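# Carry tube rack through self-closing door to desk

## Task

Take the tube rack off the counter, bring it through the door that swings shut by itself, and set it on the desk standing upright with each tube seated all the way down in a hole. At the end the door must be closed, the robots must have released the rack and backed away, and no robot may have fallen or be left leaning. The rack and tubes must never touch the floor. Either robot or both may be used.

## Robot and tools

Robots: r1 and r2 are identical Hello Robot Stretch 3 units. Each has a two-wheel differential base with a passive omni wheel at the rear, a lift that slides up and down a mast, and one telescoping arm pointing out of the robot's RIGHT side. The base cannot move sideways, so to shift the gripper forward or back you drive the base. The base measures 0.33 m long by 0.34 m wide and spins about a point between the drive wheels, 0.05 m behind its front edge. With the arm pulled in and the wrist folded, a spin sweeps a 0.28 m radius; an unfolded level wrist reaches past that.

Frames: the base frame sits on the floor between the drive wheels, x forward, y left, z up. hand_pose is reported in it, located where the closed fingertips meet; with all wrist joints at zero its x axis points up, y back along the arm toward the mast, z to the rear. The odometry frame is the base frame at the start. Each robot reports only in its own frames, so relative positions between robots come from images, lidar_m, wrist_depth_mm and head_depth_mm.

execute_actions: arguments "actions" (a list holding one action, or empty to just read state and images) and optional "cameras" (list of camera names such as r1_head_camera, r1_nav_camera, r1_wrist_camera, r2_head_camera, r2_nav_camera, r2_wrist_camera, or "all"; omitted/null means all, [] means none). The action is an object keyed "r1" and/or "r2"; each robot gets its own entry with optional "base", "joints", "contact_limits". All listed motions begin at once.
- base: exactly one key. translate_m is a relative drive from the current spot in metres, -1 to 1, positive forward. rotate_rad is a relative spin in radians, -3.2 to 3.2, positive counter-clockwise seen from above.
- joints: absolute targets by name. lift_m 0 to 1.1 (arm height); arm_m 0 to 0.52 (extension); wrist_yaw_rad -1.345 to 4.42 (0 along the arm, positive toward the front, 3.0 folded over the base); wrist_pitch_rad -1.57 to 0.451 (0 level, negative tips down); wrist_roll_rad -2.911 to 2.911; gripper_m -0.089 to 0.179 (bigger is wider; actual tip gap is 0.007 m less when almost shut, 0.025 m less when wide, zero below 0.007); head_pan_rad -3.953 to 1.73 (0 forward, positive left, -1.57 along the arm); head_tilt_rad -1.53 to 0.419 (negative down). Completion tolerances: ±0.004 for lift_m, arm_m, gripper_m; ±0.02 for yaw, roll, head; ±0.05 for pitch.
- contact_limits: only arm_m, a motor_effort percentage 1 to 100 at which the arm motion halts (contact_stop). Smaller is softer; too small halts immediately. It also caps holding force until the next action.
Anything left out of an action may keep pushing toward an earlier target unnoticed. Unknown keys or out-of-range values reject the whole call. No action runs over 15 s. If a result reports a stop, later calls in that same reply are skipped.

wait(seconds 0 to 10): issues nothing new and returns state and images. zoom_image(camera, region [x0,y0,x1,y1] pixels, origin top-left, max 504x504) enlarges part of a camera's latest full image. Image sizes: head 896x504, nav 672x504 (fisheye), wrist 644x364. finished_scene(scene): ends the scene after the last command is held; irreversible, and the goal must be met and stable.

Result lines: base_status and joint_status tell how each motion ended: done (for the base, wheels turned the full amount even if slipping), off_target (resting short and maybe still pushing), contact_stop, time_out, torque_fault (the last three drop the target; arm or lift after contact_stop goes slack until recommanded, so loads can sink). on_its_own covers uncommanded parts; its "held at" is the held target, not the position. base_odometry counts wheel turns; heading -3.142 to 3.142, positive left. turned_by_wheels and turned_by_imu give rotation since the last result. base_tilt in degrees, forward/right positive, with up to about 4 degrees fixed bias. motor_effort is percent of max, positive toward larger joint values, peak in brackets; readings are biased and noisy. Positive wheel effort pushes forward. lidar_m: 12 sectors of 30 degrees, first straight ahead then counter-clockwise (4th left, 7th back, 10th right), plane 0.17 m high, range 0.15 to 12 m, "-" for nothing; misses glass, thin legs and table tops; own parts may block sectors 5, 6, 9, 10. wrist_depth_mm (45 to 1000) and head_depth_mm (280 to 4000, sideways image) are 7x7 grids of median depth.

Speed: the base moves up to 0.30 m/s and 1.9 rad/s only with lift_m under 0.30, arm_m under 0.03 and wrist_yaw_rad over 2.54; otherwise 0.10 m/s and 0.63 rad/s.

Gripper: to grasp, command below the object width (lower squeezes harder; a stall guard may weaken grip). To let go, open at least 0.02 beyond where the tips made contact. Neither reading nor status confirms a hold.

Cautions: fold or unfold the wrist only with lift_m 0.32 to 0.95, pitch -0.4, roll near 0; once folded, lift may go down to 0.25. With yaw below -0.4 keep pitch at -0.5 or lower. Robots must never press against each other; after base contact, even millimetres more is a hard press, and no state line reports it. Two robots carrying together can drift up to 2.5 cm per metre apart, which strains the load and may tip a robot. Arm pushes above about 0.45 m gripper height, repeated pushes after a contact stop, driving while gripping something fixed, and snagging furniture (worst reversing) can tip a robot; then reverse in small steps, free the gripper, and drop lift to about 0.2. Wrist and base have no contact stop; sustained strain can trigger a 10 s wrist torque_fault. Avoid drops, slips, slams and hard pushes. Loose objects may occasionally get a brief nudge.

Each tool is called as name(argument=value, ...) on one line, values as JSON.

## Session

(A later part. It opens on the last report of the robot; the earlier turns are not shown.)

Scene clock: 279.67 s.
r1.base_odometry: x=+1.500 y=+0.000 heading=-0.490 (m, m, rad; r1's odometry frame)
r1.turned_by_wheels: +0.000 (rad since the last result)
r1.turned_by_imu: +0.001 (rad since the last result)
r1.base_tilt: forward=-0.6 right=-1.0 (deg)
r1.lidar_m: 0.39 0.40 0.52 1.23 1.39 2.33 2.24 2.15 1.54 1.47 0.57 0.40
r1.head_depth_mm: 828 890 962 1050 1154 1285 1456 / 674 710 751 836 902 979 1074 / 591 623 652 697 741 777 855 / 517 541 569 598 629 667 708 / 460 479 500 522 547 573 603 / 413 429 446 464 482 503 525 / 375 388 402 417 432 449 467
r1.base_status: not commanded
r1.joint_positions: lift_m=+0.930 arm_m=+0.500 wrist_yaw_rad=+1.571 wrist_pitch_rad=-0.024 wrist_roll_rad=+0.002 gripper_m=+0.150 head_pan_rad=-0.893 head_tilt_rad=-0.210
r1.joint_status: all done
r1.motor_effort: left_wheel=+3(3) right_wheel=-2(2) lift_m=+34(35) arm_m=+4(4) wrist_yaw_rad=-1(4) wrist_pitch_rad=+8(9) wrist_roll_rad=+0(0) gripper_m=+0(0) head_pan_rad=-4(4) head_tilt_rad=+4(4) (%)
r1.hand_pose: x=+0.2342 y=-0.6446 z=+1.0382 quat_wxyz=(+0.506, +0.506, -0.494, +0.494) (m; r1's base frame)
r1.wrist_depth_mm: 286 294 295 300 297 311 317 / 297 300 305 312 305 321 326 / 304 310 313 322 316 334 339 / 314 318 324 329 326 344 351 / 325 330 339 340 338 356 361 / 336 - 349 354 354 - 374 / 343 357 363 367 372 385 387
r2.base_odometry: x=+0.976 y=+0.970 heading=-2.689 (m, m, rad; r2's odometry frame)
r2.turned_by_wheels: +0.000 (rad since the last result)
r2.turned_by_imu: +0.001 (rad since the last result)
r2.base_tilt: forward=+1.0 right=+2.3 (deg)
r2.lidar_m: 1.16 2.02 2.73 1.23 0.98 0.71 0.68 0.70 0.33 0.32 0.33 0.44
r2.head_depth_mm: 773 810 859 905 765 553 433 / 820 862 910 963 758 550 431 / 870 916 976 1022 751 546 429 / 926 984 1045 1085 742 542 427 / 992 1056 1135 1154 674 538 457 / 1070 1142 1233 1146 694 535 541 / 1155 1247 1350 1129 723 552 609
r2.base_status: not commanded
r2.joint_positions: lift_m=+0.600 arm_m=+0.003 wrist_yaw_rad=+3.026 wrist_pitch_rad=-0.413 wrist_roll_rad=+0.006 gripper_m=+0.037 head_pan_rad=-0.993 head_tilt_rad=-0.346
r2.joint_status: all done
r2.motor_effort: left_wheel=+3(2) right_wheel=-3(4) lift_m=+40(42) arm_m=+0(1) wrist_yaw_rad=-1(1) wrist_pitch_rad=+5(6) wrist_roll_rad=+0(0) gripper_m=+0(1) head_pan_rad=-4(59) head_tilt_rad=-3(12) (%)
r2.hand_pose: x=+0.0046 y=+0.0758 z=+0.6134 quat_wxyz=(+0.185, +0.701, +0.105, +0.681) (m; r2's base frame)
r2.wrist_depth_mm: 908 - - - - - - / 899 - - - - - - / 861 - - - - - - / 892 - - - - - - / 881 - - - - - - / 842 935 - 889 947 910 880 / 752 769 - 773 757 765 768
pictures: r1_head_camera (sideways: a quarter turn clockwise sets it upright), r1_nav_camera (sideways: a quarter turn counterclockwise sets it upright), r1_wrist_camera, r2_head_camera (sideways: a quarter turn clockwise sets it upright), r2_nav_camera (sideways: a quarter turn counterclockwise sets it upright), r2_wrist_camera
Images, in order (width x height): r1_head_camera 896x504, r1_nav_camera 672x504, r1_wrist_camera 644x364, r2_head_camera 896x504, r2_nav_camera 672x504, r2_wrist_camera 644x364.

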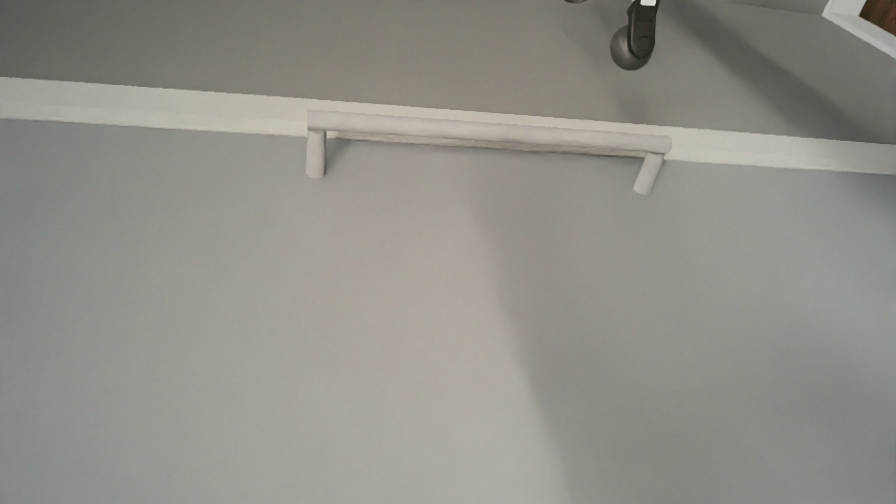

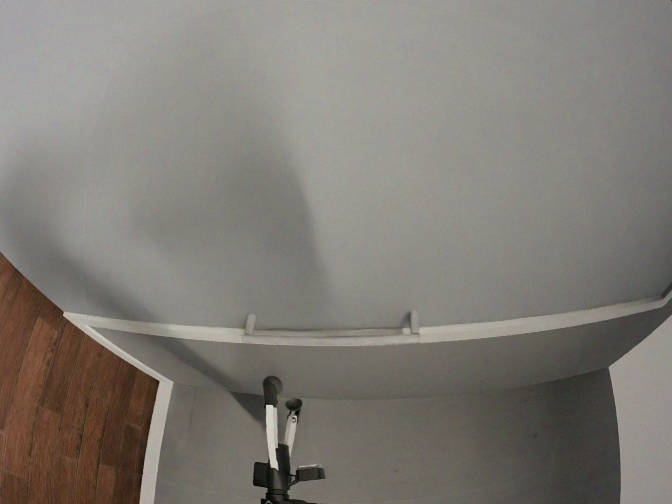

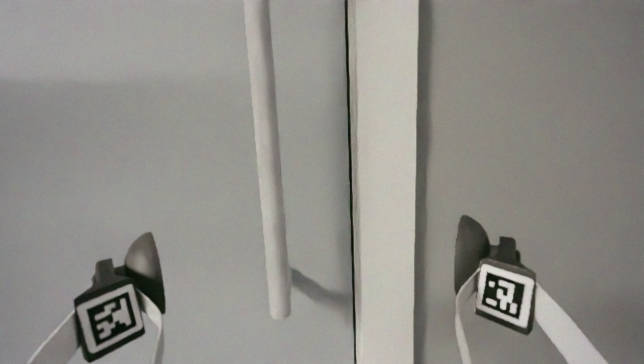

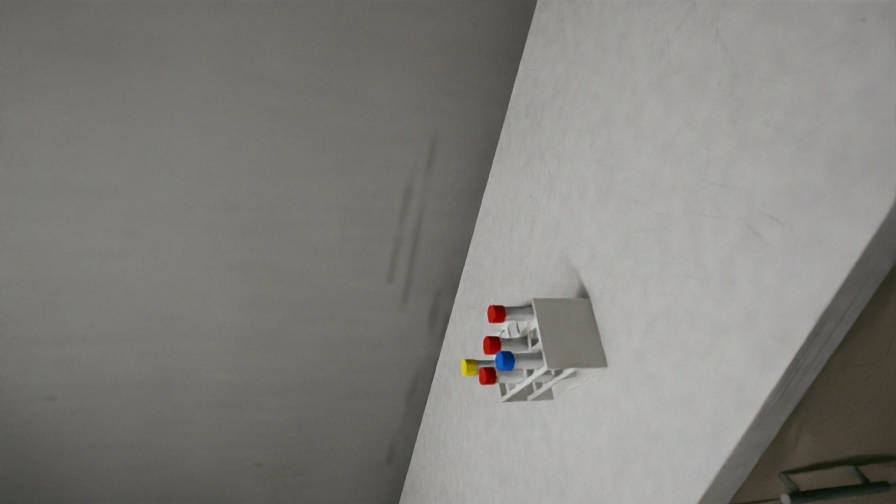

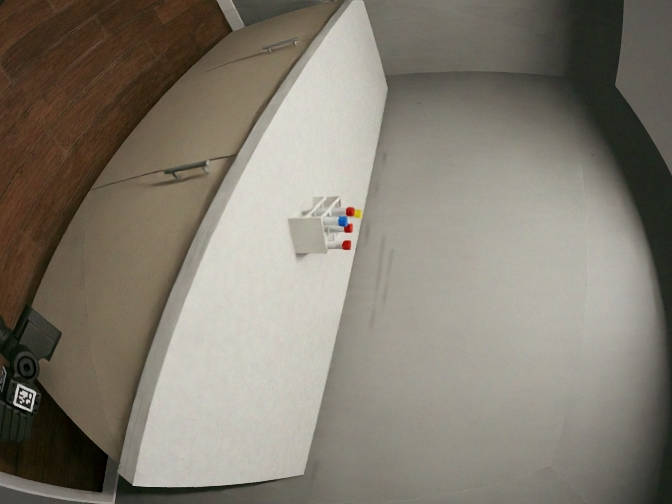

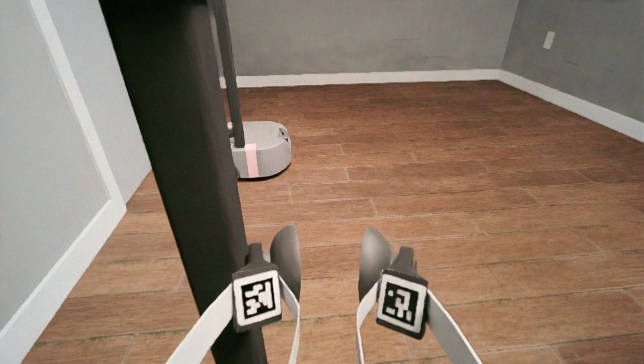

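execute_actions(actions=[{"r1": {"joints": {"lift_m": 1.0, "arm_m": 0.47}}, "r2": {"joints": {"lift_m": 0.9}}}], cameras=[])

execute_actions(actions=[{"r1": {"base": {"translate_m": 0.12}}, "r2": {"joints": {"wrist_yaw_rad": 1.57, "gripper_m": 0.17}}}], cameras=["r1_wrist_camera"])

Scene clock: 338.33 s.
r1.base_odometry: x=+1.500 y=+0.000 heading=-0.490 (m, m, rad; r1's odometry frame)
r1.turned_by_wheels: +0.000 (rad since the last result)
r1.turned_by_imu: +0.001 (rad since the last result)
r1.base_tilt: forward=-0.6 right=-1.1 (deg)
r1.lidar_m: 0.39 0.40 0.52 1.23 1.39 2.33 2.24 2.15 1.54 1.47 0.57 0.41
r1.head_depth_mm: 827 890 962 1049 1171 1286 1457 / 673 709 750 836 902 979 1072 / 591 624 653 698 744 780 852 / 517 542 569 598 630 666 707 / 460 478 499 522 546 573 604 / 413 429 446 464 484 503 527 / 376 388 402 417 433 448 467
r1.base_status: not commanded
r1.joint_positions: lift_m=+1.000 arm_m=+0.470 wrist_yaw_rad=+1.571 wrist_pitch_rad=-0.024 wrist_roll_rad=+0.002 gripper_m=+0.150 head_pan_rad=-0.893 head_tilt_rad=-0.210
r1.joint_status: all done
r1.motor_effort: left_wheel=+3(3) right_wheel=-2(2) lift_m=+34(35) arm_m=-4(6) wrist_yaw_rad=-1(1) wrist_pitch_rad=+8(8) wrist_roll_rad=+0(0) gripper_m=+0(0) head_pan_rad=-5(4) head_tilt_rad=+3(4) (%)
r1.hand_pose: x=+0.2342 y=-0.6153 z=+1.1082 quat_wxyz=(+0.506, +0.506, -0.494, +0.494) (m; r1's base frame)
r1.wrist_depth_mm: 289 291 296 300 296 311 317 / 297 299 303 308 306 322 328 / 304 311 317 319 317 332 336 / 315 319 325 331 326 344 350 / 325 329 335 343 338 356 362 / 335 - 347 350 350 - 373 / 343 355 361 365 362 386 388
r2.base_odometry: x=+0.976 y=+0.970 heading=-2.689 (m, m, rad; r2's odometry frame)
r2.turned_by_wheels: +0.000 (rad since the last result)
r2.turned_by_imu: +0.001 (rad since the last result)
r2.base_tilt: forward=+1.0 right=+2.3 (deg)
r2.lidar_m: 1.16 2.02 2.73 1.23 0.98 0.71 0.68 0.70 0.33 0.32 0.33 0.44
r2.head_depth_mm: 773 811 855 903 765 554 433 / 818 863 909 963 757 550 431 / 871 919 972 1023 750 546 428 / 924 985 1046 1084 744 543 427 / 991 1062 1130 1156 674 539 458 / 1068 1150 1232 1149 695 535 540 / 1155 1250 1356 1133 723 552 609
r2.base_status: not commanded
r2.joint_positions: lift_m=+0.900 arm_m=+0.003 wrist_yaw_rad=+3.026 wrist_pitch_rad=-0.414 wrist_roll_rad=+0.006 gripper_m=+0.037 head_pan_rad=-0.993 head_tilt_rad=-0.346
r2.joint_status: all done
r2.motor_effort: left_wheel=+2(2) right_wheel=-3(4) lift_m=+40(42) arm_m=+0(0) wrist_yaw_rad=+0(1) wrist_pitch_rad=+5(5) wrist_roll_rad=+0(0) gripper_m=+0(1) head_pan_rad=-4(4) head_tilt_rad=-3(3) (%)
r2.hand_pose: x=+0.0046 y=+0.0757 z=+0.9132 quat_wxyz=(+0.186, +0.701, +0.105, +0.680) (m; r2's base frame)
r2.wrist_depth_mm: 886 - - - - - - / 916 - - - - - - / 882 - - - - - - / 849 - - - - - - / 893 - - - - - - / 852 - - - - - - / 818 - - - - - -
pictures: none
No camera images: the call's "cameras" was empty. Leave "cameras" out to get every camera's image.

Scene clock: 340.47 s.
r1.base_odometry: x=+1.606 y=-0.056 heading=-0.490 (m, m, rad; r1's odometry frame)
r1.turned_by_wheels: +0.000 (rad since the last result)
r1.turned_by_imu: +0.001 (rad since the last result)
r1.base_tilt: forward=-0.7 right=-1.0 (deg)
r1.lidar_m: 0.27 0.28 0.37 0.94 1.26 2.33 2.36 2.14 1.53 1.14 0.39 0.28
r1.head_depth_mm: 550 591 618 654 697 778 960 / 457 486 518 555 598 650 712 / 392 413 436 462 491 526 565 / 342 359 376 396 417 440 468 / 305 317 331 346 362 380 400 / 284 290 297 307 320 334 349 / - - - 286 291 298 309
r1.base_status: done
r1.joint_positions: lift_m=+1.000 arm_m=+0.470 wrist_yaw_rad=+1.571 wrist_pitch_rad=-0.024 wrist_roll_rad=+0.002 gripper_m=+0.150 head_pan_rad=-0.893 head_tilt_rad=-0.210
r1.joint_status: not commanded
r1.motor_effort: left_wheel=+2(7) right_wheel=-2(3) lift_m=+34(34) arm_m=-4(5) wrist_yaw_rad=-2(1) wrist_pitch_rad=+8(8) wrist_roll_rad=+0(0) gripper_m=+0(1) head_pan_rad=-4(4) head_tilt_rad=+4(3) (%)
r1.hand_pose: x=+0.2342 y=-0.6153 z=+1.1082 quat_wxyz=(+0.506, +0.506, -0.494, +0.494) (m; r1's base frame)
r1.wrist_depth_mm: 181 184 186 189 191 183 198 / 186 189 193 194 197 190 206 / 192 194 199 201 203 196 212 / 198 200 205 207 210 203 219 / 205 208 212 213 218 210 227 / 211 - 218 220 224 - 237 / 216 223 226 230 232 226 245
r2.base_odometry: x=+0.976 y=+0.970 heading=-2.689 (m, m, rad; r2's odometry frame)
r2.turned_by_wheels: +0.000 (rad since the last result)
r2.turned_by_imu: +0.000 (rad since the last result)
r2.base_tilt: forward=+1.1 right=+2.3 (deg)
r2.lidar_m: 1.16 2.02 2.73 2.79 0.98 0.70 0.68 0.70 0.33 0.32 0.33 0.44
r2.head_depth_mm: 772 811 854 902 763 552 434 / 818 862 911 966 758 550 431 / 870 920 975 1022 749 547 429 / 924 988 1045 1084 742 542 427 / 991 1056 1131 1156 675 538 453 / 1072 1145 1236 1150 694 536 541 / 1161 1245 1353 1127 723 552 609
r2.base_status: not commanded
r2.joint_positions: lift_m=+0.900 arm_m=+0.003 wrist_yaw_rad=+1.572 wrist_pitch_rad=-0.414 wrist_roll_rad=+0.006 gripper_m=+0.170 head_pan_rad=-0.993 head_tilt_rad=-0.346
r2.joint_status: all done
r2.motor_effort: left_wheel=+2(3) right_wheel=-3(4) lift_m=+40(40) arm_m=+0(1) wrist_yaw_rad=-2(3) wrist_pitch_rad=+5(5) wrist_roll_rad=+0(0) gripper_m=+1(100) head_pan_rad=-4(4) head_tilt_rad=-2(3) (%)
r2.hand_pose: x=+0.2035 y=-0.1475 z=+0.9132 quat_wxyz=(+0.591, +0.594, -0.388, +0.385) (m; r2's base frame)
r2.wrist_depth_mm: - - - - - - 884 / - - - - 621 506 425 / - - - - 613 325 320 / - - - - 609 264 235 / - - - - 616 296 187 / - - - - 591 340 164 / - - - - 599 315 152
pictures: r1_wrist_camera
Images, in order (width x height): r1_wrist_camera 644x364.

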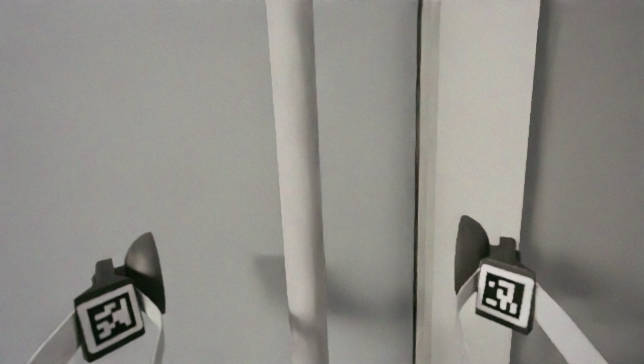

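execute_actions(actions=[{"r1": {"joints": {"gripper_m": -0.03}}, "r2": {"joints": {"wrist_pitch_rad": 0.0, "lift_m": 1.0}}}], cameras=["r1_wrist_camera"])

Scene clock: 348.23 s.
r1.base_odometry: x=+1.606 y=-0.057 heading=-0.489 (m, m, rad; r1's odometry frame)
r1.turned_by_wheels: +0.001 (rad since the last result)
r1.turned_by_imu: +0.002 (rad since the last result)
r1.base_tilt: forward=-0.6 right=-1.1 (deg)
r1.lidar_m: 0.27 0.28 0.37 0.94 1.26 2.34 2.36 2.14 1.53 1.14 0.39 0.28
r1.head_depth_mm: 546 586 615 651 695 763 958 / 454 483 516 552 596 648 708 / 390 411 434 460 489 524 562 / 341 358 375 394 415 439 466 / 303 316 330 345 361 379 398 / - 290 296 306 319 333 348 / - - - 285 290 297 308
r1.base_status: not commanded
r1.joint_positions: lift_m=+1.000 arm_m=+0.470 wrist_yaw_rad=+1.575 wrist_pitch_rad=-0.024 wrist_roll_rad=+0.002 gripper_m=-0.029 head_pan_rad=-0.893 head_tilt_rad=-0.210
r1.joint_status: all done
r1.motor_effort: left_wheel=+13(13) right_wheel=-16(16) lift_m=+33(34) arm_m=-4(5) wrist_yaw_rad=-7(8) wrist_pitch_rad=+8(8) wrist_roll_rad=+0(0) gripper_m=-18(91) head_pan_rad=-5(4) head_tilt_rad=+4(4) (%)
r1.hand_pose: x=+0.2342 y=-0.6141 z=+1.1082 quat_wxyz=(+0.505, +0.508, -0.493, +0.495) (m; r1's base frame)
r1.wrist_depth_mm: 180 183 185 187 189 181 197 / 185 187 191 192 195 187 203 / 191 193 197 139 201 193 209 / 198 199 203 204 209 200 217 / 203 207 210 143 215 207 224 / 210 213 215 147 221 215 234 / 217 221 227 227 231 224 241
r2.base_odometry: x=+0.976 y=+0.970 heading=-2.689 (m, m, rad; r2's odometry frame)
r2.turned_by_wheels: +0.000 (rad since the last result)
r2.turned_by_imu: +0.001 (rad since the last result)
r2.base_tilt: forward=+1.0 right=+2.3 (deg)
r2.lidar_m: 1.15 2.01 2.73 2.79 0.98 0.71 0.68 0.70 0.33 0.32 0.33 0.44
r2.head_depth_mm: 770 811 855 904 764 554 434 / 819 861 912 962 758 595 - / 869 919 975 1021 750 592 - / 926 982 1045 1086 746 544 - / 994 1061 1131 1157 678 520 455 / 1069 1148 1230 1142 696 534 541 / 1156 1251 1347 1132 725 551 609
r2.base_status: not commanded
r2.joint_positions: lift_m=+1.000 arm_m=+0.003 wrist_yaw_rad=+1.572 wrist_pitch_rad=-0.021 wrist_roll_rad=+0.006 gripper_m=+0.170 head_pan_rad=-0.993 head_tilt_rad=-0.346
r2.joint_status: all done
r2.motor_effort: left_wheel=+3(2) right_wheel=-3(3) lift_m=+40(41) arm_m=-1(1) wrist_yaw_rad=-2(2) wrist_pitch_rad=+7(8) wrist_roll_rad=+1(0) gripper_m=+0(1) head_pan_rad=-5(5) head_tilt_rad=-3(3) (%)
r2.hand_pose: x=+0.2343 y=-0.1474 z=+1.1091 quat_wxyz=(+0.504, +0.507, -0.496, +0.494) (m; r2's base frame)
r2.wrist_depth_mm: - - - - - - 907 / - - - - - - 910 / - - - - - - 896 / - - - - - - 908 / - - - - 852 855 812 / - - - - 584 558 378 / - - - - 586 417 358
pictures: r1_wrist_camera
Images, in order (width x height): r1_wrist_camera 644x364.

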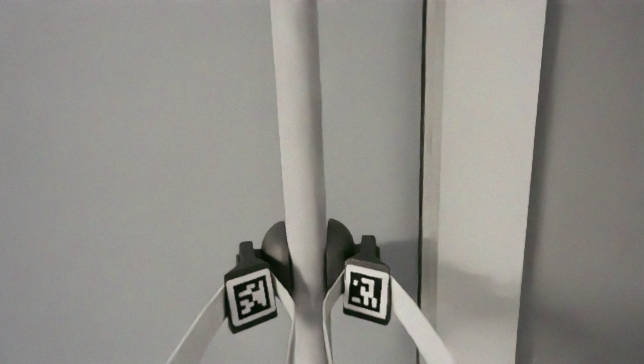

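execute_actions(actions=[{"r1": {"base": {"translate_m": -0.25}, "joints": {"arm_m": 0.418}, "contact_limits": {"arm_m": 40}}, "r2": {"base": {"translate_m": 0.16}, "joints": {"wrist_yaw_rad": 0.98, "arm_m": 0.16, "lift_m": 0.95, "head_tilt_rad": -0.5}}}], cameras=[])

execute_actions(actions=[{"r1": {"base": {"translate_m": -0.11}, "joints": {"arm_m": 0.368}, "contact_limits": {"arm_m": 40}}}], cameras=["r1_wrist_camera", "r2_wrist_camera", "r2_head_camera"])

Scene clock: 365.90 s.
r1.base_odometry: x=+1.385 y=+0.061 heading=-0.488 (m, m, rad; r1's odometry frame)
r1.turned_by_wheels: +0.001 (rad since the last result)
r1.turned_by_imu: +0.003 (rad since the last result)
r1.base_tilt: forward=-0.6 right=-1.0 (deg)
r1.lidar_m: 0.41 0.48 0.72 1.24 1.38 2.21 2.11 2.14 1.54 1.47 0.49 0.42
r1.head_depth_mm: 536 567 584 614 654 1548 1614 / 490 515 544 574 611 648 699 / 451 473 497 523 552 585 623 / 419 438 457 480 504 530 562 / 390 406 424 443 463 487 512 / 365 380 395 412 429 448 470 / 343 356 369 384 399 417 434
r1.base_status: done
r1.joint_positions: lift_m=+1.000 arm_m=+0.418 wrist_yaw_rad=+1.509 wrist_pitch_rad=-0.023 wrist_roll_rad=+0.002 gripper_m=-0.029 head_pan_rad=-0.893 head_tilt_rad=-0.210
r1.joint_status: all done
r1.on_its_own: wrist_yaw_rad is held at +1.479, not at your +1.570, by its stall guard, which is still easing
r1.motor_effort: left_wheel=+16(19) right_wheel=-18(29) lift_m=+33(34) arm_m=-2(15) wrist_yaw_rad=-37(100) wrist_pitch_rad=+8(8) wrist_roll_rad=+0(0) gripper_m=-21(27) head_pan_rad=-4(4) head_tilt_rad=+3(4) (%)
r1.contact_limits: arm_m 40 (drawing in: default 26, maximum 42; extending or still: default 34, maximum 57)
r1.hand_pose: x=+0.2338 y=-0.5788 z=+1.1083 quat_wxyz=(+0.521, +0.491, -0.510, +0.478) (m; r1's base frame)
r1.wrist_depth_mm: 209 202 194 184 180 447 462 / 218 210 201 188 186 467 479 / 226 217 209 195 193 483 499 / 233 226 216 202 200 494 518 / 244 235 223 145 207 519 535 / 258 242 235 148 213 534 553 / 267 254 242 161 225 553 582
r2.base_odometry: x=+0.832 y=+0.900 heading=-2.689 (m, m, rad; r2's odometry frame)
r2.turned_by_wheels: +0.000 (rad since the last result)
r2.turned_by_imu: +0.002 (rad since the last result)
r2.base_tilt: forward=+1.0 right=+2.3 (deg)
r2.lidar_m: 1.15 1.85 2.51 1.24 1.21 0.87 0.84 0.87 0.33 0.31 0.32 0.44
r2.head_depth_mm: 754 812 873 902 - 456 384 / 800 859 933 845 590 468 403 / 849 920 999 812 576 466 472 / 903 982 1062 707 593 464 533 / 969 1059 1133 818 589 494 597 / 1041 1151 1217 808 584 589 714 / 1127 1249 1289 800 584 684 856
r2.base_status: done
r2.joint_positions: lift_m=+0.950 arm_m=+0.160 wrist_yaw_rad=+0.981 wrist_pitch_rad=-0.020 wrist_roll_rad=+0.006 gripper_m=+0.170 head_pan_rad=-0.993 head_tilt_rad=-0.494
r2.joint_status: all done
r2.motor_effort: left_wheel=+2(8) right_wheel=-4(5) lift_m=+25(33) arm_m=+5(5) wrist_yaw_rad=-1(4) wrist_pitch_rad=+7(7) wrist_roll_rad=+0(0) gripper_m=+1(0) head_pan_rad=-4(4) head_tilt_rad=-4(22) (%)
r2.hand_pose: x=+0.1911 y=-0.4469 z=+1.0597 quat_wxyz=(+0.626, +0.340, -0.622, +0.326) (m; r2's base frame)
r2.wrist_depth_mm: - - - 977 674 525 437 / - - - - 700 526 434 / - - - - 706 535 444 / - - - - 731 559 438 / - 691 678 681 653 554 458 / - 463 452 275 458 452 432 / - 320 334 260 338 338 356
pictures: none
No camera images: the call's "cameras" was empty. Leave "cameras" out to get every camera's image.

Scene clock: 368.00 s.
r1.base_odometry: x=+1.288 y=+0.112 heading=-0.488 (m, m, rad; r1's odometry frame)
r1.turned_by_wheels: +0.000 (rad since the last result)
r1.turned_by_imu: +0.001 (rad since the last result)
r1.base_tilt: forward=-0.6 right=-1.1 (deg)
r1.lidar_m: 0.46 0.57 0.87 1.22 1.73 2.09 2.00 2.07 1.54 1.47 0.50 0.46
r1.head_depth_mm: 519 546 566 605 1507 1577 1600 / 486 510 535 566 593 619 677 / 458 479 501 528 555 587 623 / 432 451 471 493 518 545 577 / 409 426 445 465 486 510 537 / 389 404 421 439 457 479 502 / 370 384 399 415 432 451 471
r1.base_status: done
r1.joint_positions: lift_m=+1.000 arm_m=+0.368 wrist_yaw_rad=+1.509 wrist_pitch_rad=-0.023 wrist_roll_rad=+0.002 gripper_m=-0.029 head_pan_rad=-0.893 head_tilt_rad=-0.210
r1.joint_status: all done
r1.on_its_own: wrist_yaw_rad is held at +1.524, not at your +1.570, by its stall guard, which is not easing now; wrist_yaw_rad is at rest, and its effort (+18) is outside its rest range (-12 to +12)
r1.motor_effort: left_wheel=+4(16) right_wheel=-7(31) lift_m=+34(34) arm_m=-6(8) wrist_yaw_rad=+18(54) wrist_pitch_rad=+7(8) wrist_roll_rad=+0(0) gripper_m=-18(22) head_pan_rad=-3(4) head_tilt_rad=+4(4) (%)
r1.contact_limits: arm_m 40 (drawing in: default 26, maximum 42; extending or still: default 34, maximum 57)
r1.hand_pose: x=+0.2338 y=-0.5292 z=+1.1084 quat_wxyz=(+0.521, +0.491, -0.510, +0.478) (m; r1's base frame)
r1.wrist_depth_mm: 242 225 207 134 179 557 579 / 252 231 214 189 185 577 602 / 263 241 221 198 191 596 625 / 276 253 230 205 197 618 649 / 289 263 240 148 202 650 666 / 305 276 256 152 207 669 690 / 320 288 259 229 221 695 722
r2.base_odometry: x=+0.832 y=+0.900 heading=-2.689 (m, m, rad; r2's odometry frame)
r2.turned_by_wheels: +0.000 (rad since the last result)
r2.turned_by_imu: +0.000 (rad since the last result)
r2.base_tilt: forward=+1.0 right=+2.3 (deg)
r2.lidar_m: 1.15 1.85 2.51 1.22 1.21 0.87 0.84 0.87 0.33 0.31 0.32 0.44
r2.head_depth_mm: 755 811 873 899 - 456 384 / 800 864 935 841 590 467 404 / 849 917 1002 811 575 465 472 / 903 986 1069 707 593 463 534 / 970 1061 1141 815 590 493 598 / 1039 1150 1214 807 586 590 714 / 1126 1256 1293 802 583 687 860
r2.base_status: not commanded
r2.joint_positions: lift_m=+0.950 arm_m=+0.160 wrist_yaw_rad=+0.981 wrist_pitch_rad=-0.020 wrist_roll_rad=+0.006 gripper_m=+0.170 head_pan_rad=-0.993 head_tilt_rad=-0.494
r2.joint_status: not commanded
r2.motor_effort: left_wheel=+2(2) right_wheel=-4(4) lift_m=+25(25) arm_m=+5(5) wrist_yaw_rad=-2(1) wrist_pitch_rad=+7(7) wrist_roll_rad=+0(0) gripper_m=+1(0) head_pan_rad=-5(5) head_tilt_rad=-4(4) (%)
r2.hand_pose: x=+0.1911 y=-0.4469 z=+1.0597 quat_wxyz=(+0.626, +0.340, -0.622, +0.326) (m; r2's base frame)
r2.wrist_depth_mm: - - - 943 682 524 430 / - - - - 724 532 431 / - - - - 697 555 443 / - - - - 715 555 449 / - 673 674 675 662 559 444 / - 468 450 279 447 456 430 / - 311 334 256 340 337 355
pictures: r1_wrist_camera, r2_head_camera (sideways: a quarter turn clockwise sets it upright), r2_wrist_camera
Images, in order (width x height): r1_wrist_camera 644x364, r2_head_camera 896x504, r2_wrist_camera 644x364.

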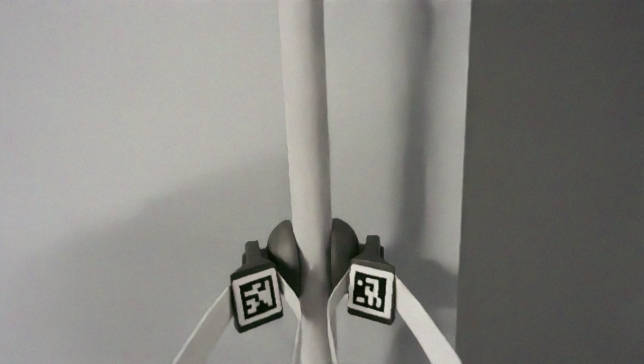

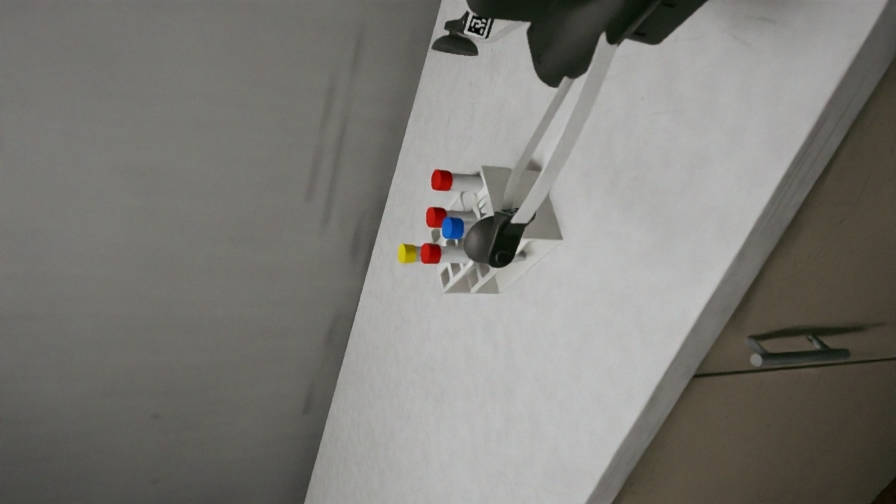

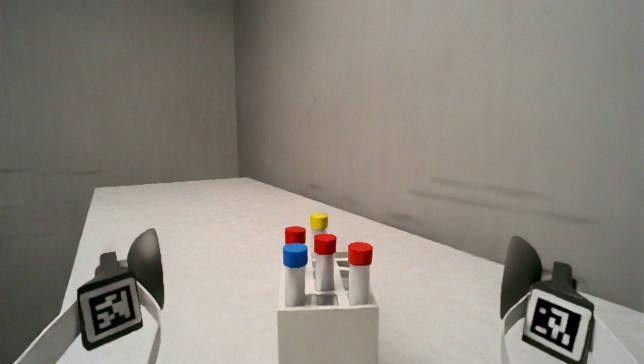

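execute_actions(actions=[{"r1": {"base": {"translate_m": -0.088}, "joints": {"arm_m": 0.313, "wrist_yaw_rad": 1.57}, "contact_limits": {"arm_m": 40}}, "r2": {"base": {"translate_m": 0.083}, "joints": {"arm_m": 0.216, "lift_m": 0.865}}}], cameras=[])

execute_actions(actions=[{"r1": {"base": {"translate_m": -0.082}, "joints": {"arm_m": 0.247}, "contact_limits": {"arm_m": 40}}}], cameras=["r2_wrist_camera", "r2_head_camera"])

Scene clock: 385.40 s.
r1.base_odometry: x=+1.210 y=+0.154 heading=-0.488 (m, m, rad; r1's odometry frame)
r1.turned_by_wheels: +0.000 (rad since the last result)
r1.turned_by_imu: +0.001 (rad since the last result)
r1.base_tilt: forward=-0.6 right=-1.0 (deg)
r1.lidar_m: 0.49 0.65 0.99 1.22 1.73 2.00 1.91 1.97 1.55 1.48 0.51 0.48
r1.head_depth_mm: 492 516 549 1462 1517 1597 1608 / 469 491 513 536 560 583 644 / 448 469 490 514 542 570 604 / 429 448 469 490 514 540 570 / 412 429 447 468 489 513 540 / 395 411 428 446 466 488 512 / 380 395 411 428 446 465 487
r1.base_status: done
r1.joint_positions: lift_m=+1.000 arm_m=+0.313 wrist_yaw_rad=+1.468 wrist_pitch_rad=-0.024 wrist_roll_rad=+0.002 gripper_m=-0.029 head_pan_rad=-0.893 head_tilt_rad=-0.210
r1.joint_status: wrist_yaw_rad off_target (ended at +1.468, target +1.570); the others done
r1.on_its_own: wrist_yaw_rad is held at +1.481, not at your +1.570, by its stall guard, which is not easing now; wrist_yaw_rad is at rest, and its effort (+15) is outside its rest range (-12 to +12)
r1.motor_effort: left_wheel=+2(17) right_wheel=-4(18) lift_m=+34(33) arm_m=-6(13) wrist_yaw_rad=+15(87) wrist_pitch_rad=+8(8) wrist_roll_rad=+0(0) gripper_m=-18(24) head_pan_rad=-4(5) head_tilt_rad=+3(5) (%)
r1.contact_limits: arm_m 40 (drawing in: default 26, maximum 42; extending or still: default 34, maximum 57)
r1.hand_pose: x=+0.2329 y=-0.4847 z=+1.1082 quat_wxyz=(+0.531, +0.480, -0.519, +0.467) (m; r1's base frame)
r1.wrist_depth_mm: 263 237 213 136 178 663 693 / 274 247 221 190 183 690 728 / 289 255 229 199 189 712 762 / 304 268 237 205 195 736 779 / 318 279 251 150 201 751 790 / 336 294 268 153 205 803 844 / 354 308 269 230 220 827 880
r2.base_odometry: x=+0.758 y=+0.863 heading=-2.689 (m, m, rad; r2's odometry frame)
r2.turned_by_wheels: +0.000 (rad since the last result)
r2.turned_by_imu: +0.001 (rad since the last result)
r2.base_tilt: forward=+1.0 right=+2.3 (deg)
r2.lidar_m: 1.14 1.76 2.39 1.22 1.33 0.96 0.92 0.45 0.32 0.31 0.32 0.44
r2.head_depth_mm: 756 809 874 850 630 449 385 / 800 860 932 841 575 468 404 / 849 917 999 667 554 465 469 / 905 981 1068 824 592 464 522 / 970 1058 1141 816 590 492 607 / 1044 1146 1213 808 585 588 711 / 1125 1253 1289 801 584 683 858
r2.base_status: done
r2.joint_positions: lift_m=+0.865 arm_m=+0.216 wrist_yaw_rad=+0.981 wrist_pitch_rad=-0.020 wrist_roll_rad=+0.006 gripper_m=+0.170 head_pan_rad=-0.993 head_tilt_rad=-0.494
r2.joint_status: all done
r2.motor_effort: left_wheel=+1(7) right_wheel=-4(5) lift_m=+25(25) arm_m=+4(6) wrist_yaw_rad=+0(0) wrist_pitch_rad=+7(7) wrist_roll_rad=+1(1) gripper_m=+0(1) head_pan_rad=-5(5) head_tilt_rad=-4(4) (%)
r2.hand_pose: x=+0.1911 y=-0.5030 z=+0.9747 quat_wxyz=(+0.626, +0.340, -0.622, +0.326) (m; r2's base frame)
r2.wrist_depth_mm: - - - 894 621 477 391 / - - - 894 633 484 398 / - - - 866 619 491 395 / - 822 700 173 588 495 402 / 401 404 371 174 379 420 381 / 266 280 241 145 150 277 277 / - 191 185 149 185 204 218
pictures: none
No camera images: the call's "cameras" was empty. Leave "cameras" out to get every camera's image.

Scene clock: 387.33 s.
r1.base_odometry: x=+1.138 y=+0.192 heading=-0.488 (m, m, rad; r1's odometry frame)
r1.turned_by_wheels: +0.000 (rad since the last result)
r1.turned_by_imu: +0.001 (rad since the last result)
r1.base_tilt: forward=-0.7 right=-1.0 (deg)
r1.lidar_m: 0.51 0.73 1.11 1.21 1.72 1.91 1.83 1.89 1.54 1.48 0.50 0.49
r1.head_depth_mm: 463 1363 1427 1489 1540 1608 1611 / 445 466 481 500 522 564 607 / 431 450 471 493 517 546 577 / 418 435 454 476 499 524 553 / 404 422 439 459 481 504 531 / 393 409 426 444 464 486 511 / 382 397 413 430 448 469 491
r1.base_status: done
r1.joint_positions: lift_m=+1.000 arm_m=+0.247 wrist_yaw_rad=+1.413 wrist_pitch_rad=-0.023 wrist_roll_rad=+0.002 gripper_m=-0.029 head_pan_rad=-0.893 head_tilt_rad=-0.210
r1.joint_status: all done
r1.on_its_own: wrist_yaw_rad is held at +1.419, not at your +1.570, by its stall guard, which is not easing now
r1.motor_effort: left_wheel=+2(8) right_wheel=-4(21) lift_m=+33(34) arm_m=-6(10) wrist_yaw_rad=+8(53) wrist_pitch_rad=+8(8) wrist_roll_rad=+0(0) gripper_m=-17(21) head_pan_rad=-4(4) head_tilt_rad=+4(4) (%)
r1.contact_limits: arm_m 40 (drawing in: default 26, maximum 42; extending or still: default 34, maximum 57)
r1.hand_pose: x=+0.2311 y=-0.4327 z=+1.1083 quat_wxyz=(+0.543, +0.466, -0.533, +0.452) (m; r1's base frame)
r1.wrist_depth_mm: 285 250 222 140 181 786 827 / 299 263 230 196 186 798 864 / 315 273 239 202 192 836 901 / 332 287 249 210 198 842 923 / 352 299 261 155 205 900 962 / 371 317 280 159 208 949 - / 392 331 283 235 222 993 -
r2.base_odometry: x=+0.758 y=+0.863 heading=-2.689 (m, m, rad; r2's odometry frame)
r2.turned_by_wheels: +0.000 (rad since the last result)
r2.turned_by_imu: +0.000 (rad since the last result)
r2.base_tilt: forward=+1.1 right=+2.3 (deg)
r2.lidar_m: 1.15 1.76 2.40 1.21 1.32 0.96 0.92 0.45 0.32 0.31 0.32 0.44
r2.head_depth_mm: 754 810 875 852 631 449 385 / 800 861 933 841 576 468 404 / 846 918 1005 668 555 466 470 / 906 984 1068 825 593 463 522 / 968 1060 1138 817 589 492 608 / 1041 1150 1213 810 585 586 710 / 1126 1254 1291 803 584 682 856
r2.base_status: not commanded
r2.joint_positions: lift_m=+0.865 arm_m=+0.216 wrist_yaw_rad=+0.981 wrist_pitch_rad=-0.020 wrist_roll_rad=+0.006 gripper_m=+0.170 head_pan_rad=-0.993 head_tilt_rad=-0.494
r2.joint_status: not commanded
r2.motor_effort: left_wheel=+2(2) right_wheel=-3(4) lift_m=+25(25) arm_m=+5(5) wrist_yaw_rad=+0(2) wrist_pitch_rad=+7(7) wrist_roll_rad=+0(0) gripper_m=+0(0) head_pan_rad=-5(5) head_tilt_rad=-4(4) (%)
r2.hand_pose: x=+0.1911 y=-0.5030 z=+0.9747 quat_wxyz=(+0.626, +0.340, -0.622, +0.326) (m; r2's base frame)
r2.wrist_depth_mm: - - - 878 616 477 393 / - - - 890 634 483 392 / - - - 879 628 491 393 / - 805 685 175 576 491 403 / 400 408 368 173 378 419 382 / 269 279 239 145 151 275 278 / - 193 185 149 186 204 216
pictures: r2_head_camera (sideways: a quarter turn clockwise sets it upright), r2_wrist_camera
Images, in order (width x height): r2_head_camera 896x504, r2_wrist_camera 644x364.

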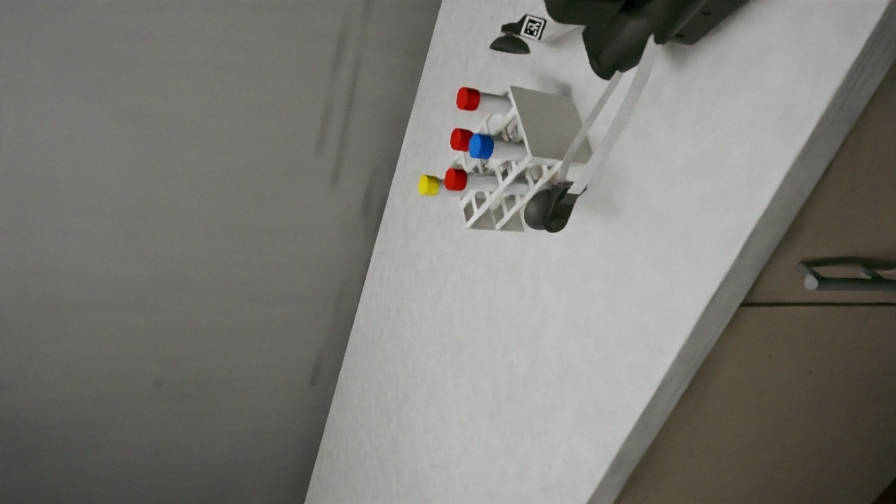

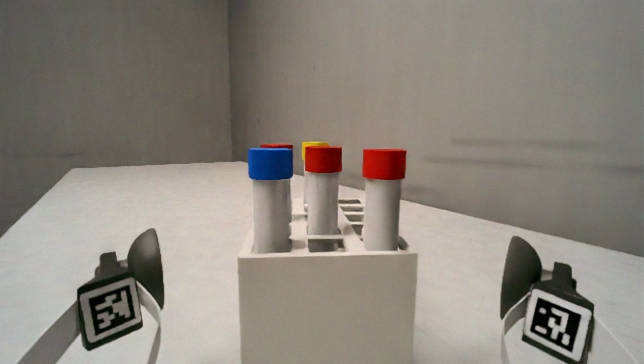

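execute_actions(actions=[{"r1": {"base": {"translate_m": -0.073}, "joints": {"arm_m": 0.171}, "contact_limits": {"arm_m": 40}}, "r2": {"base": {"translate_m": 0.07}, "joints": {"arm_m": 0.263}}}], cameras=[])

execute_actions(actions=[{"r1": {"base": {"translate_m": -0.064}, "joints": {"arm_m": 0.088}, "contact_limits": {"arm_m": 40}}}], cameras=["r2_wrist_camera", "r2_head_camera"])

Scene clock: 396.13 s.
r1.base_odometry: x=+1.073 y=+0.226 heading=-0.488 (m, m, rad; r1's odometry frame)
r1.turned_by_wheels: +0.000 (rad since the last result)
r1.turned_by_imu: +0.001 (rad since the last result)
r1.base_tilt: forward=-0.6 right=-1.0 (deg)
r1.lidar_m: 0.87 0.90 1.21 1.21 1.72 1.83 1.75 1.81 1.54 1.48 1.26 0.91
r1.head_depth_mm: 1372 1413 1464 1500 1555 1606 1628 / 1470 1508 1564 1626 1680 1751 1683 / 1398 1468 1552 1646 1734 1835 1679 / 1215 1271 1334 1407 1482 1569 1580 / 1081 1126 1176 1227 1282 1351 1418 / 963 998 1041 1079 1129 1184 1232 / 883 917 946 982 1019 1056 1099
r1.base_status: done
r1.joint_positions: lift_m=+1.000 arm_m=+0.171 wrist_yaw_rad=+1.417 wrist_pitch_rad=-0.021 wrist_roll_rad=+0.002 gripper_m=-0.030 head_pan_rad=-0.893 head_tilt_rad=-0.210
r1.joint_status: all done
r1.on_its_own: wrist_yaw_rad is held at +1.419, not at your +1.570, by its stall guard, which is not easing now
r1.motor_effort: left_wheel=+1(14) right_wheel=+0(14) lift_m=+34(34) arm_m=-5(8) wrist_yaw_rad=+3(46) wrist_pitch_rad=+7(8) wrist_roll_rad=+0(0) gripper_m=-10(17) head_pan_rad=-5(4) head_tilt_rad=+4(4) (%)
r1.contact_limits: arm_m 40 (drawing in: default 26, maximum 42; extending or still: default 34, maximum 57)
r1.hand_pose: x=+0.2313 y=-0.3556 z=+1.1088 quat_wxyz=(+0.542, +0.466, -0.532, +0.454) (m; r1's base frame)
r1.wrist_depth_mm: 653 681 720 755 790 846 926 / 668 701 737 780 822 894 967 / 676 724 758 793 848 894 975 / 698 735 773 820 871 955 - / 717 763 804 866 910 - - / 749 771 825 - 956 - - / 753 808 860 914 980 - -
r2.base_odometry: x=+0.695 y=+0.833 heading=-2.689 (m, m, rad; r2's odometry frame)
r2.turned_by_wheels: +0.000 (rad since the last result)
r2.turned_by_imu: +0.001 (rad since the last result)
r2.base_tilt: forward=+1.0 right=+2.3 (deg)
r2.lidar_m: 1.14 1.69 2.30 1.21 1.41 1.03 0.99 0.45 0.32 0.31 0.32 0.43
r2.head_depth_mm: 753 810 871 850 537 469 384 / 799 859 933 842 547 468 404 / 849 920 1000 834 574 465 465 / 903 983 1067 825 594 464 529 / 968 1057 1137 818 588 492 606 / 1040 1146 1209 809 585 586 709 / 1126 1255 1290 801 583 680 854
r2.base_status: done
r2.joint_positions: lift_m=+0.865 arm_m=+0.263 wrist_yaw_rad=+0.981 wrist_pitch_rad=-0.020 wrist_roll_rad=+0.006 gripper_m=+0.170 head_pan_rad=-0.993 head_tilt_rad=-0.494
r2.joint_status: all done
r2.motor_effort: left_wheel=+2(6) right_wheel=-3(6) lift_m=+25(25) arm_m=+5(4) wrist_yaw_rad=-1(1) wrist_pitch_rad=+7(7) wrist_roll_rad=+0(0) gripper_m=+1(0) head_pan_rad=-5(4) head_tilt_rad=-4(4) (%)
r2.hand_pose: x=+0.1911 y=-0.5500 z=+0.9747 quat_wxyz=(+0.626, +0.340, -0.622, +0.326) (m; r2's base frame)
r2.wrist_depth_mm: - - - 796 565 433 351 / - - - 824 569 441 353 / - - - 778 588 445 362 / - 683 63 88 73 424 365 / 402 373 62 93 72 412 368 / 270 152 65 97 73 258 275 / - 190 66 93 74 195 217
pictures: none
No camera images: the call's "cameras" was empty. Leave "cameras" out to get every camera's image.

Scene clock: 397.97 s.
r1.base_odometry: x=+1.017 y=+0.256 heading=-0.488 (m, m, rad; r1's odometry frame)
r1.turned_by_wheels: +0.000 (rad since the last result)
r1.turned_by_imu: +0.000 (rad since the last result)
r1.base_tilt: forward=-0.6 right=-1.1 (deg)
r1.lidar_m: 0.93 0.97 1.30 1.21 1.73 1.76 1.69 1.74 1.55 1.49 1.36 0.97
r1.head_depth_mm: 1371 1408 1455 1506 1553 1603 - / 1465 1509 1570 1627 1676 1732 1743 / 1502 1566 1643 1708 1787 1841 1679 / 1313 1378 1436 1513 1600 1664 1637 / 1167 1215 1265 1321 1382 1449 1501 / 1048 1077 1115 1158 1207 1269 1328 / 952 985 1011 1036 1089 1136 1184
r1.base_status: done
r1.joint_positions: lift_m=+1.000 arm_m=+0.088 wrist_yaw_rad=+1.417 wrist_pitch_rad=-0.021 wrist_roll_rad=+0.002 gripper_m=-0.030 head_pan_rad=-0.893 head_tilt_rad=-0.210
r1.joint_status: all done
r1.on_its_own: wrist_yaw_rad is held at +1.419, not at your +1.570, by its stall guard, which is not easing now
r1.motor_effort: left_wheel=+1(5) right_wheel=-1(5) lift_m=+34(34) arm_m=-5(6) wrist_yaw_rad=+2(3) wrist_pitch_rad=+7(7) wrist_roll_rad=+0(0) gripper_m=-10(11) head_pan_rad=-4(3) head_tilt_rad=+4(4) (%)
r1.contact_limits: arm_m 40 (drawing in: default 26, maximum 42; extending or still: default 34, maximum 57)
r1.hand_pose: x=+0.2313 y=-0.2726 z=+1.1088 quat_wxyz=(+0.542, +0.466, -0.532, +0.454) (m; r1's base frame)
r1.wrist_depth_mm: 704 739 779 820 853 910 977 / 716 747 792 851 890 941 - / 738 778 826 867 921 973 - / 755 797 851 914 937 - - / 771 810 859 940 969 - - / 798 848 898 - - - - / 822 861 914 - - - -
r2.base_odometry: x=+0.695 y=+0.833 heading=-2.689 (m, m, rad; r2's odometry frame)
r2.turned_by_wheels: +0.000 (rad since the last result)
r2.turned_by_imu: +0.000 (rad since the last result)
r2.base_tilt: forward=+1.0 right=+2.3 (deg)
r2.lidar_m: 1.14 1.69 2.30 1.20 1.41 1.03 0.99 0.45 0.32 0.31 0.32 0.43
r2.head_depth_mm: 754 808 873 851 536 470 384 / 799 861 931 841 546 467 404 / 848 918 1000 835 575 465 465 / 900 985 1067 825 593 464 529 / 965 1059 1138 817 591 492 606 / 1037 1150 1215 806 585 585 707 / 1125 1255 1288 803 583 680 853
r2.base_status: not commanded
r2.joint_positions: lift_m=+0.865 arm_m=+0.263 wrist_yaw_rad=+0.981 wrist_pitch_rad=-0.020 wrist_roll_rad=+0.006 gripper_m=+0.170 head_pan_rad=-0.993 head_tilt_rad=-0.494
r2.joint_status: not commanded
r2.motor_effort: left_wheel=+2(2) right_wheel=-3(3) lift_m=+25(25) arm_m=+5(5) wrist_yaw_rad=-1(2) wrist_pitch_rad=+7(7) wrist_roll_rad=+0(1) gripper_m=+1(0) head_pan_rad=-4(4) head_tilt_rad=-4(4) (%)
r2.hand_pose: x=+0.1911 y=-0.5500 z=+0.9747 quat_wxyz=(+0.626, +0.340, -0.622, +0.326) (m; r2's base frame)
r2.wrist_depth_mm: - - - 786 569 433 351 / - - - 804 565 440 360 / - - - 788 585 442 363 / - 677 63 88 74 418 367 / 402 370 63 94 72 374 361 / 267 151 65 96 73 250 276 / - 190 67 93 74 196 217
pictures: r2_head_camera (sideways: a quarter turn clockwise sets it upright), r2_wrist_camera
Images, in order (width x height): r2_head_camera 896x504, r2_wrist_camera 644x364.

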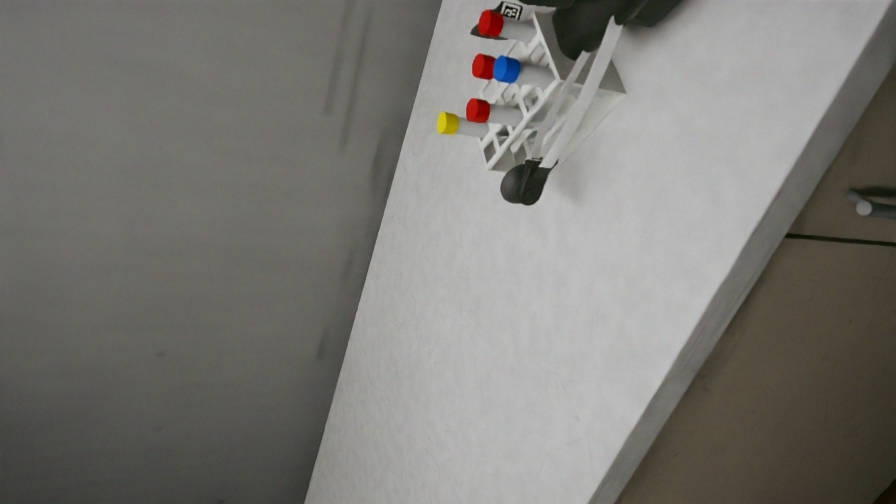

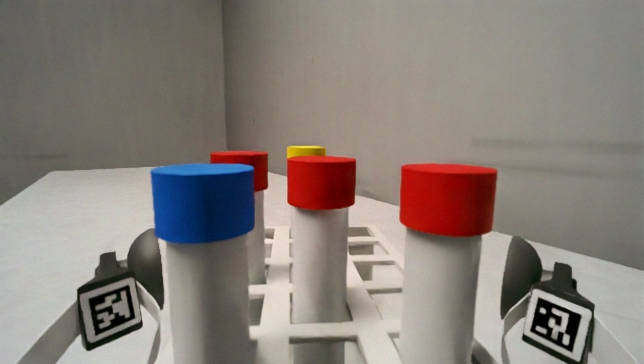

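execute_actions(actions=[{"r1": {"base": {"translate_m": 0.55}, "joints": {"gripper_m": 0.15, "wrist_yaw_rad": 1.57, "arm_m": 0.47}}, "r2": {"joints": {"gripper_m": 0.06}}}], cameras=["r1_wrist_camera", "r2_wrist_camera"])

Scene clock: 465.70 s.
r1.base_odometry: x=+1.503 y=-0.001 heading=-0.488 (m, m, rad; r1's odometry frame)
r1.turned_by_wheels: +0.000 (rad since the last result)
r1.turned_by_imu: +0.004 (rad since the last result)
r1.base_tilt: forward=-0.6 right=-1.0 (deg)
r1.lidar_m: 0.39 0.40 0.52 1.39 1.74 2.34 2.24 2.14 1.54 1.47 0.56 0.40
r1.head_depth_mm: 812 871 943 1023 1148 1262 1418 / 667 702 723 790 884 959 1049 / 581 612 645 686 729 773 837 / 510 533 560 589 618 655 696 / 453 472 492 515 540 566 594 / 407 423 439 457 477 496 519 / 370 384 397 412 427 443 460
r1.base_status: done
r1.joint_positions: lift_m=+1.000 arm_m=+0.470 wrist_yaw_rad=+1.567 wrist_pitch_rad=-0.021 wrist_roll_rad=+0.002 gripper_m=+0.150 head_pan_rad=-0.893 head_tilt_rad=-0.210
r1.joint_status: all done
r1.motor_effort: left_wheel=+1(7) right_wheel=-1(4) lift_m=+33(33) arm_m=+4(5) wrist_yaw_rad=+4(4) wrist_pitch_rad=+7(7) wrist_roll_rad=+0(0) gripper_m=+0(84) head_pan_rad=-4(4) head_tilt_rad=+4(4) (%)
r1.hand_pose: x=+0.2343 y=-0.6155 z=+1.1088 quat_wxyz=(+0.506, +0.505, -0.496, +0.493) (m; r1's base frame)
r1.wrist_depth_mm: 282 287 290 294 291 305 308 / 289 296 300 304 301 316 323 / 298 305 309 312 310 329 330 / 307 312 319 326 322 335 345 / 321 324 330 337 330 347 355 / 331 - 340 347 344 - 366 / 339 346 354 358 356 374 381
r2.base_odometry: x=+0.695 y=+0.833 heading=-2.689 (m, m, rad; r2's odometry frame)
r2.turned_by_wheels: +0.000 (rad since the last result)
r2.turned_by_imu: +0.002 (rad since the last result)
r2.base_tilt: forward=+1.1 right=+2.3 (deg)
r2.lidar_m: 1.14 1.70 2.30 2.84 1.41 1.03 0.99 0.45 0.32 0.31 0.32 0.43
r2.head_depth_mm: 753 808 871 852 557 470 384 / 800 858 932 842 557 468 403 / 845 919 1000 835 584 465 465 / 902 981 1065 824 593 463 531 / 965 1060 1135 820 589 492 604 / 1041 1147 1216 809 585 585 710 / 1127 1251 1291 802 582 680 852
r2.base_status: not commanded
r2.joint_positions: lift_m=+0.865 arm_m=+0.263 wrist_yaw_rad=+0.981 wrist_pitch_rad=-0.020 wrist_roll_rad=+0.006 gripper_m=+0.087 head_pan_rad=-0.993 head_tilt_rad=-0.494
r2.joint_status: gripper_m off_target (ended at +0.087, target +0.060)
r2.on_its_own: gripper_m is held at +0.086, not at your +0.060, by its stall guard, which is still easing
r2.motor_effort: left_wheel=+2(2) right_wheel=-3(3) lift_m=+25(25) arm_m=+5(5) wrist_yaw_rad=-1(1) wrist_pitch_rad=+7(7) wrist_roll_rad=+0(0) gripper_m=-26(100) head_pan_rad=-5(4) head_tilt_rad=-4(4) (%)
r2.hand_pose: x=+0.1911 y=-0.5500 z=+0.9747 quat_wxyz=(+0.626, +0.340, -0.622, +0.326) (m; r2's base frame)
r2.wrist_depth_mm: - - - 792 557 436 351 / - - - 799 572 442 360 / - - - 803 578 445 360 / - 809 80 116 98 453 361 / 398 408 84 143 102 420 358 / 268 287 86 117 103 - 275 / 210 192 84 89 98 195 205
pictures: r1_wrist_camera, r2_wrist_camera
Images, in order (width x height): r1_wrist_camera 644x364, r2_wrist_camera 644x364.

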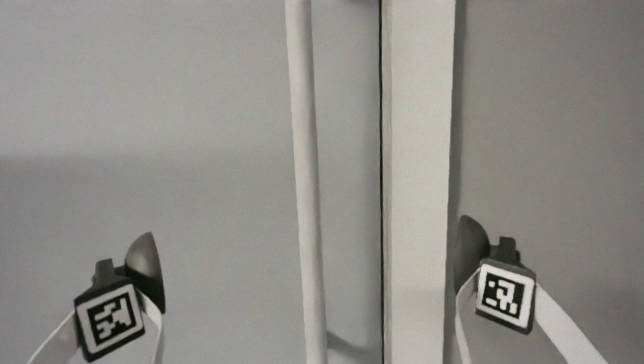

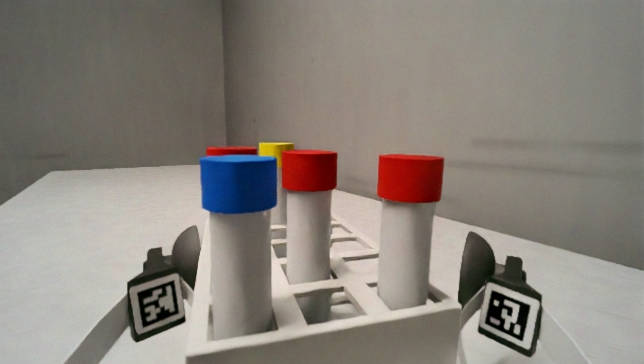

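execute_actions(actions=[{"r1": {"base": {"translate_m": 0.13}}, "r2": {"joints": {"gripper_m": 0.17}}}], cameras=["r1_wrist_camera", "r2_wrist_camera", "r2_head_camera"])

Scene clock: 475.40 s.
r1.base_odometry: x=+1.618 y=-0.062 heading=-0.488 (m, m, rad; r1's odometry frame)
r1.turned_by_wheels: +0.000 (rad since the last result)
r1.turned_by_imu: +0.001 (rad since the last result)
r1.base_tilt: forward=-0.6 right=-1.0 (deg)
r1.lidar_m: 0.25 0.26 0.35 0.91 1.74 2.33 2.37 2.13 1.54 1.06 0.37 0.27
r1.head_depth_mm: 513 550 582 648 683 723 891 / 428 455 485 519 558 606 664 / 367 387 409 433 460 492 528 / 321 336 353 371 391 413 438 / 291 299 311 325 340 357 375 / - - 287 292 301 313 328 / - - - - - 287 294
r1.base_status: done
r1.joint_positions: lift_m=+1.000 arm_m=+0.470 wrist_yaw_rad=+1.567 wrist_pitch_rad=-0.021 wrist_roll_rad=+0.002 gripper_m=+0.150 head_pan_rad=-0.893 head_tilt_rad=-0.210
r1.joint_status: not commanded
r1.motor_effort: left_wheel=+1(6) right_wheel=-1(6) lift_m=+34(34) arm_m=+4(4) wrist_yaw_rad=+3(4) wrist_pitch_rad=+7(7) wrist_roll_rad=+0(0) gripper_m=+0(0) head_pan_rad=-4(4) head_tilt_rad=+4(4) (%)
r1.hand_pose: x=+0.2343 y=-0.6155 z=+1.1088 quat_wxyz=(+0.506, +0.505, -0.496, +0.493) (m; r1's base frame)
r1.wrist_depth_mm: 167 169 172 173 177 168 182 / 172 174 177 121 183 173 189 / 177 180 182 122 189 179 196 / 182 185 188 126 194 185 202 / 188 192 195 196 201 191 210 / 194 - 200 203 207 - 217 / 199 206 208 210 216 206 225
r2.base_odometry: x=+0.695 y=+0.833 heading=-2.689 (m, m, rad; r2's odometry frame)
r2.turned_by_wheels: +0.000 (rad since the last result)
r2.turned_by_imu: +0.001 (rad since the last result)
r2.base_tilt: forward=+1.0 right=+2.3 (deg)
r2.lidar_m: 1.14 1.69 2.30 2.83 1.41 1.04 0.99 0.45 0.32 0.31 0.32 0.43
r2.head_depth_mm: 755 809 872 853 566 470 384 / 800 861 935 841 557 468 404 / 847 917 999 831 575 465 465 / 906 984 1066 824 594 463 530 / 968 1061 1139 819 589 492 605 / 1041 1146 1210 809 585 585 710 / 1124 1256 1290 801 582 680 852
r2.base_status: not commanded
r2.joint_positions: lift_m=+0.865 arm_m=+0.263 wrist_yaw_rad=+0.981 wrist_pitch_rad=-0.020 wrist_roll_rad=+0.006 gripper_m=+0.170 head_pan_rad=-0.993 head_tilt_rad=-0.494
r2.joint_status: all done
r2.motor_effort: left_wheel=+2(2) right_wheel=-3(3) lift_m=+25(25) arm_m=+5(5) wrist_yaw_rad=+0(1) wrist_pitch_rad=+7(7) wrist_roll_rad=+0(0) gripper_m=+0(100) head_pan_rad=-4(5) head_tilt_rad=-4(4) (%)
r2.hand_pose: x=+0.1911 y=-0.5500 z=+0.9747 quat_wxyz=(+0.626, +0.340, -0.622, +0.326) (m; r2's base frame)
r2.wrist_depth_mm: - - - 818 559 435 354 / - - - 804 571 435 354 / - - - 835 585 439 361 / - 792 82 116 98 453 360 / 402 408 85 144 103 419 363 / 269 277 88 118 104 274 276 / - 192 85 91 98 204 217
pictures: r1_wrist_camera, r2_head_camera (sideways: a quarter turn clockwise sets it upright), r2_wrist_camera
Images, in order (width x height): r1_wrist_camera 644x364, r2_head_camera 896x504, r2_wrist_camera 644x364.

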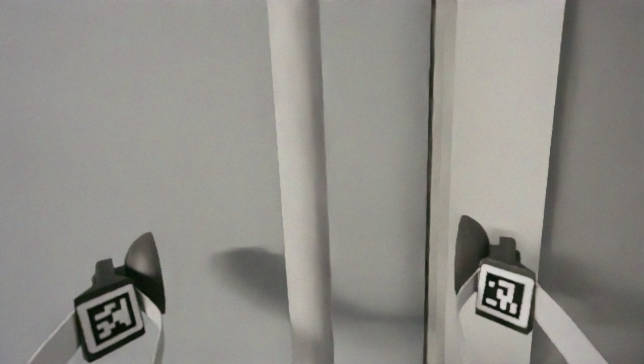

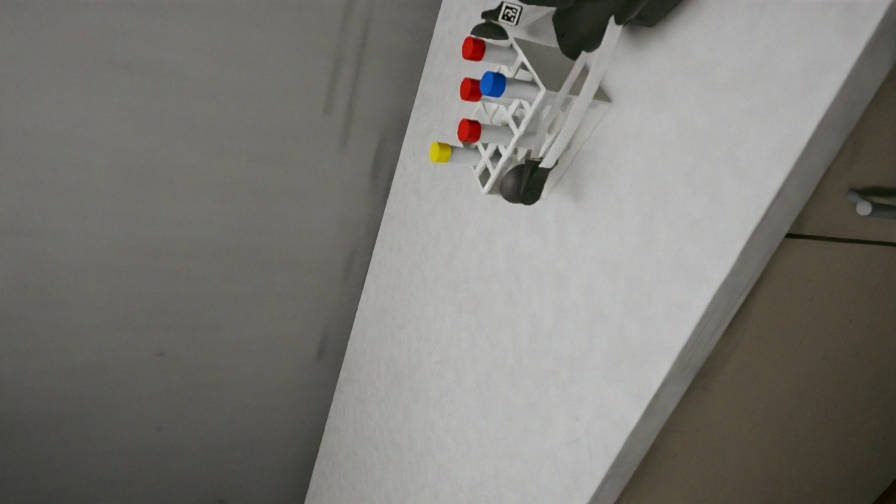

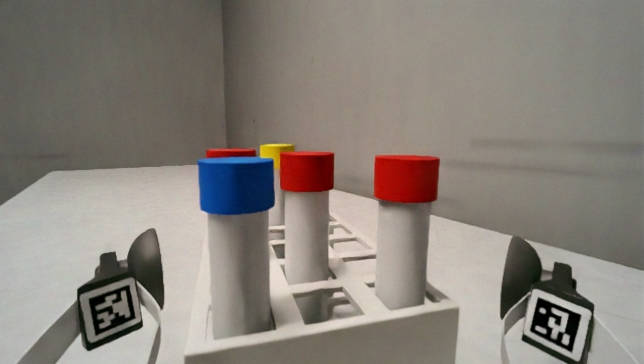

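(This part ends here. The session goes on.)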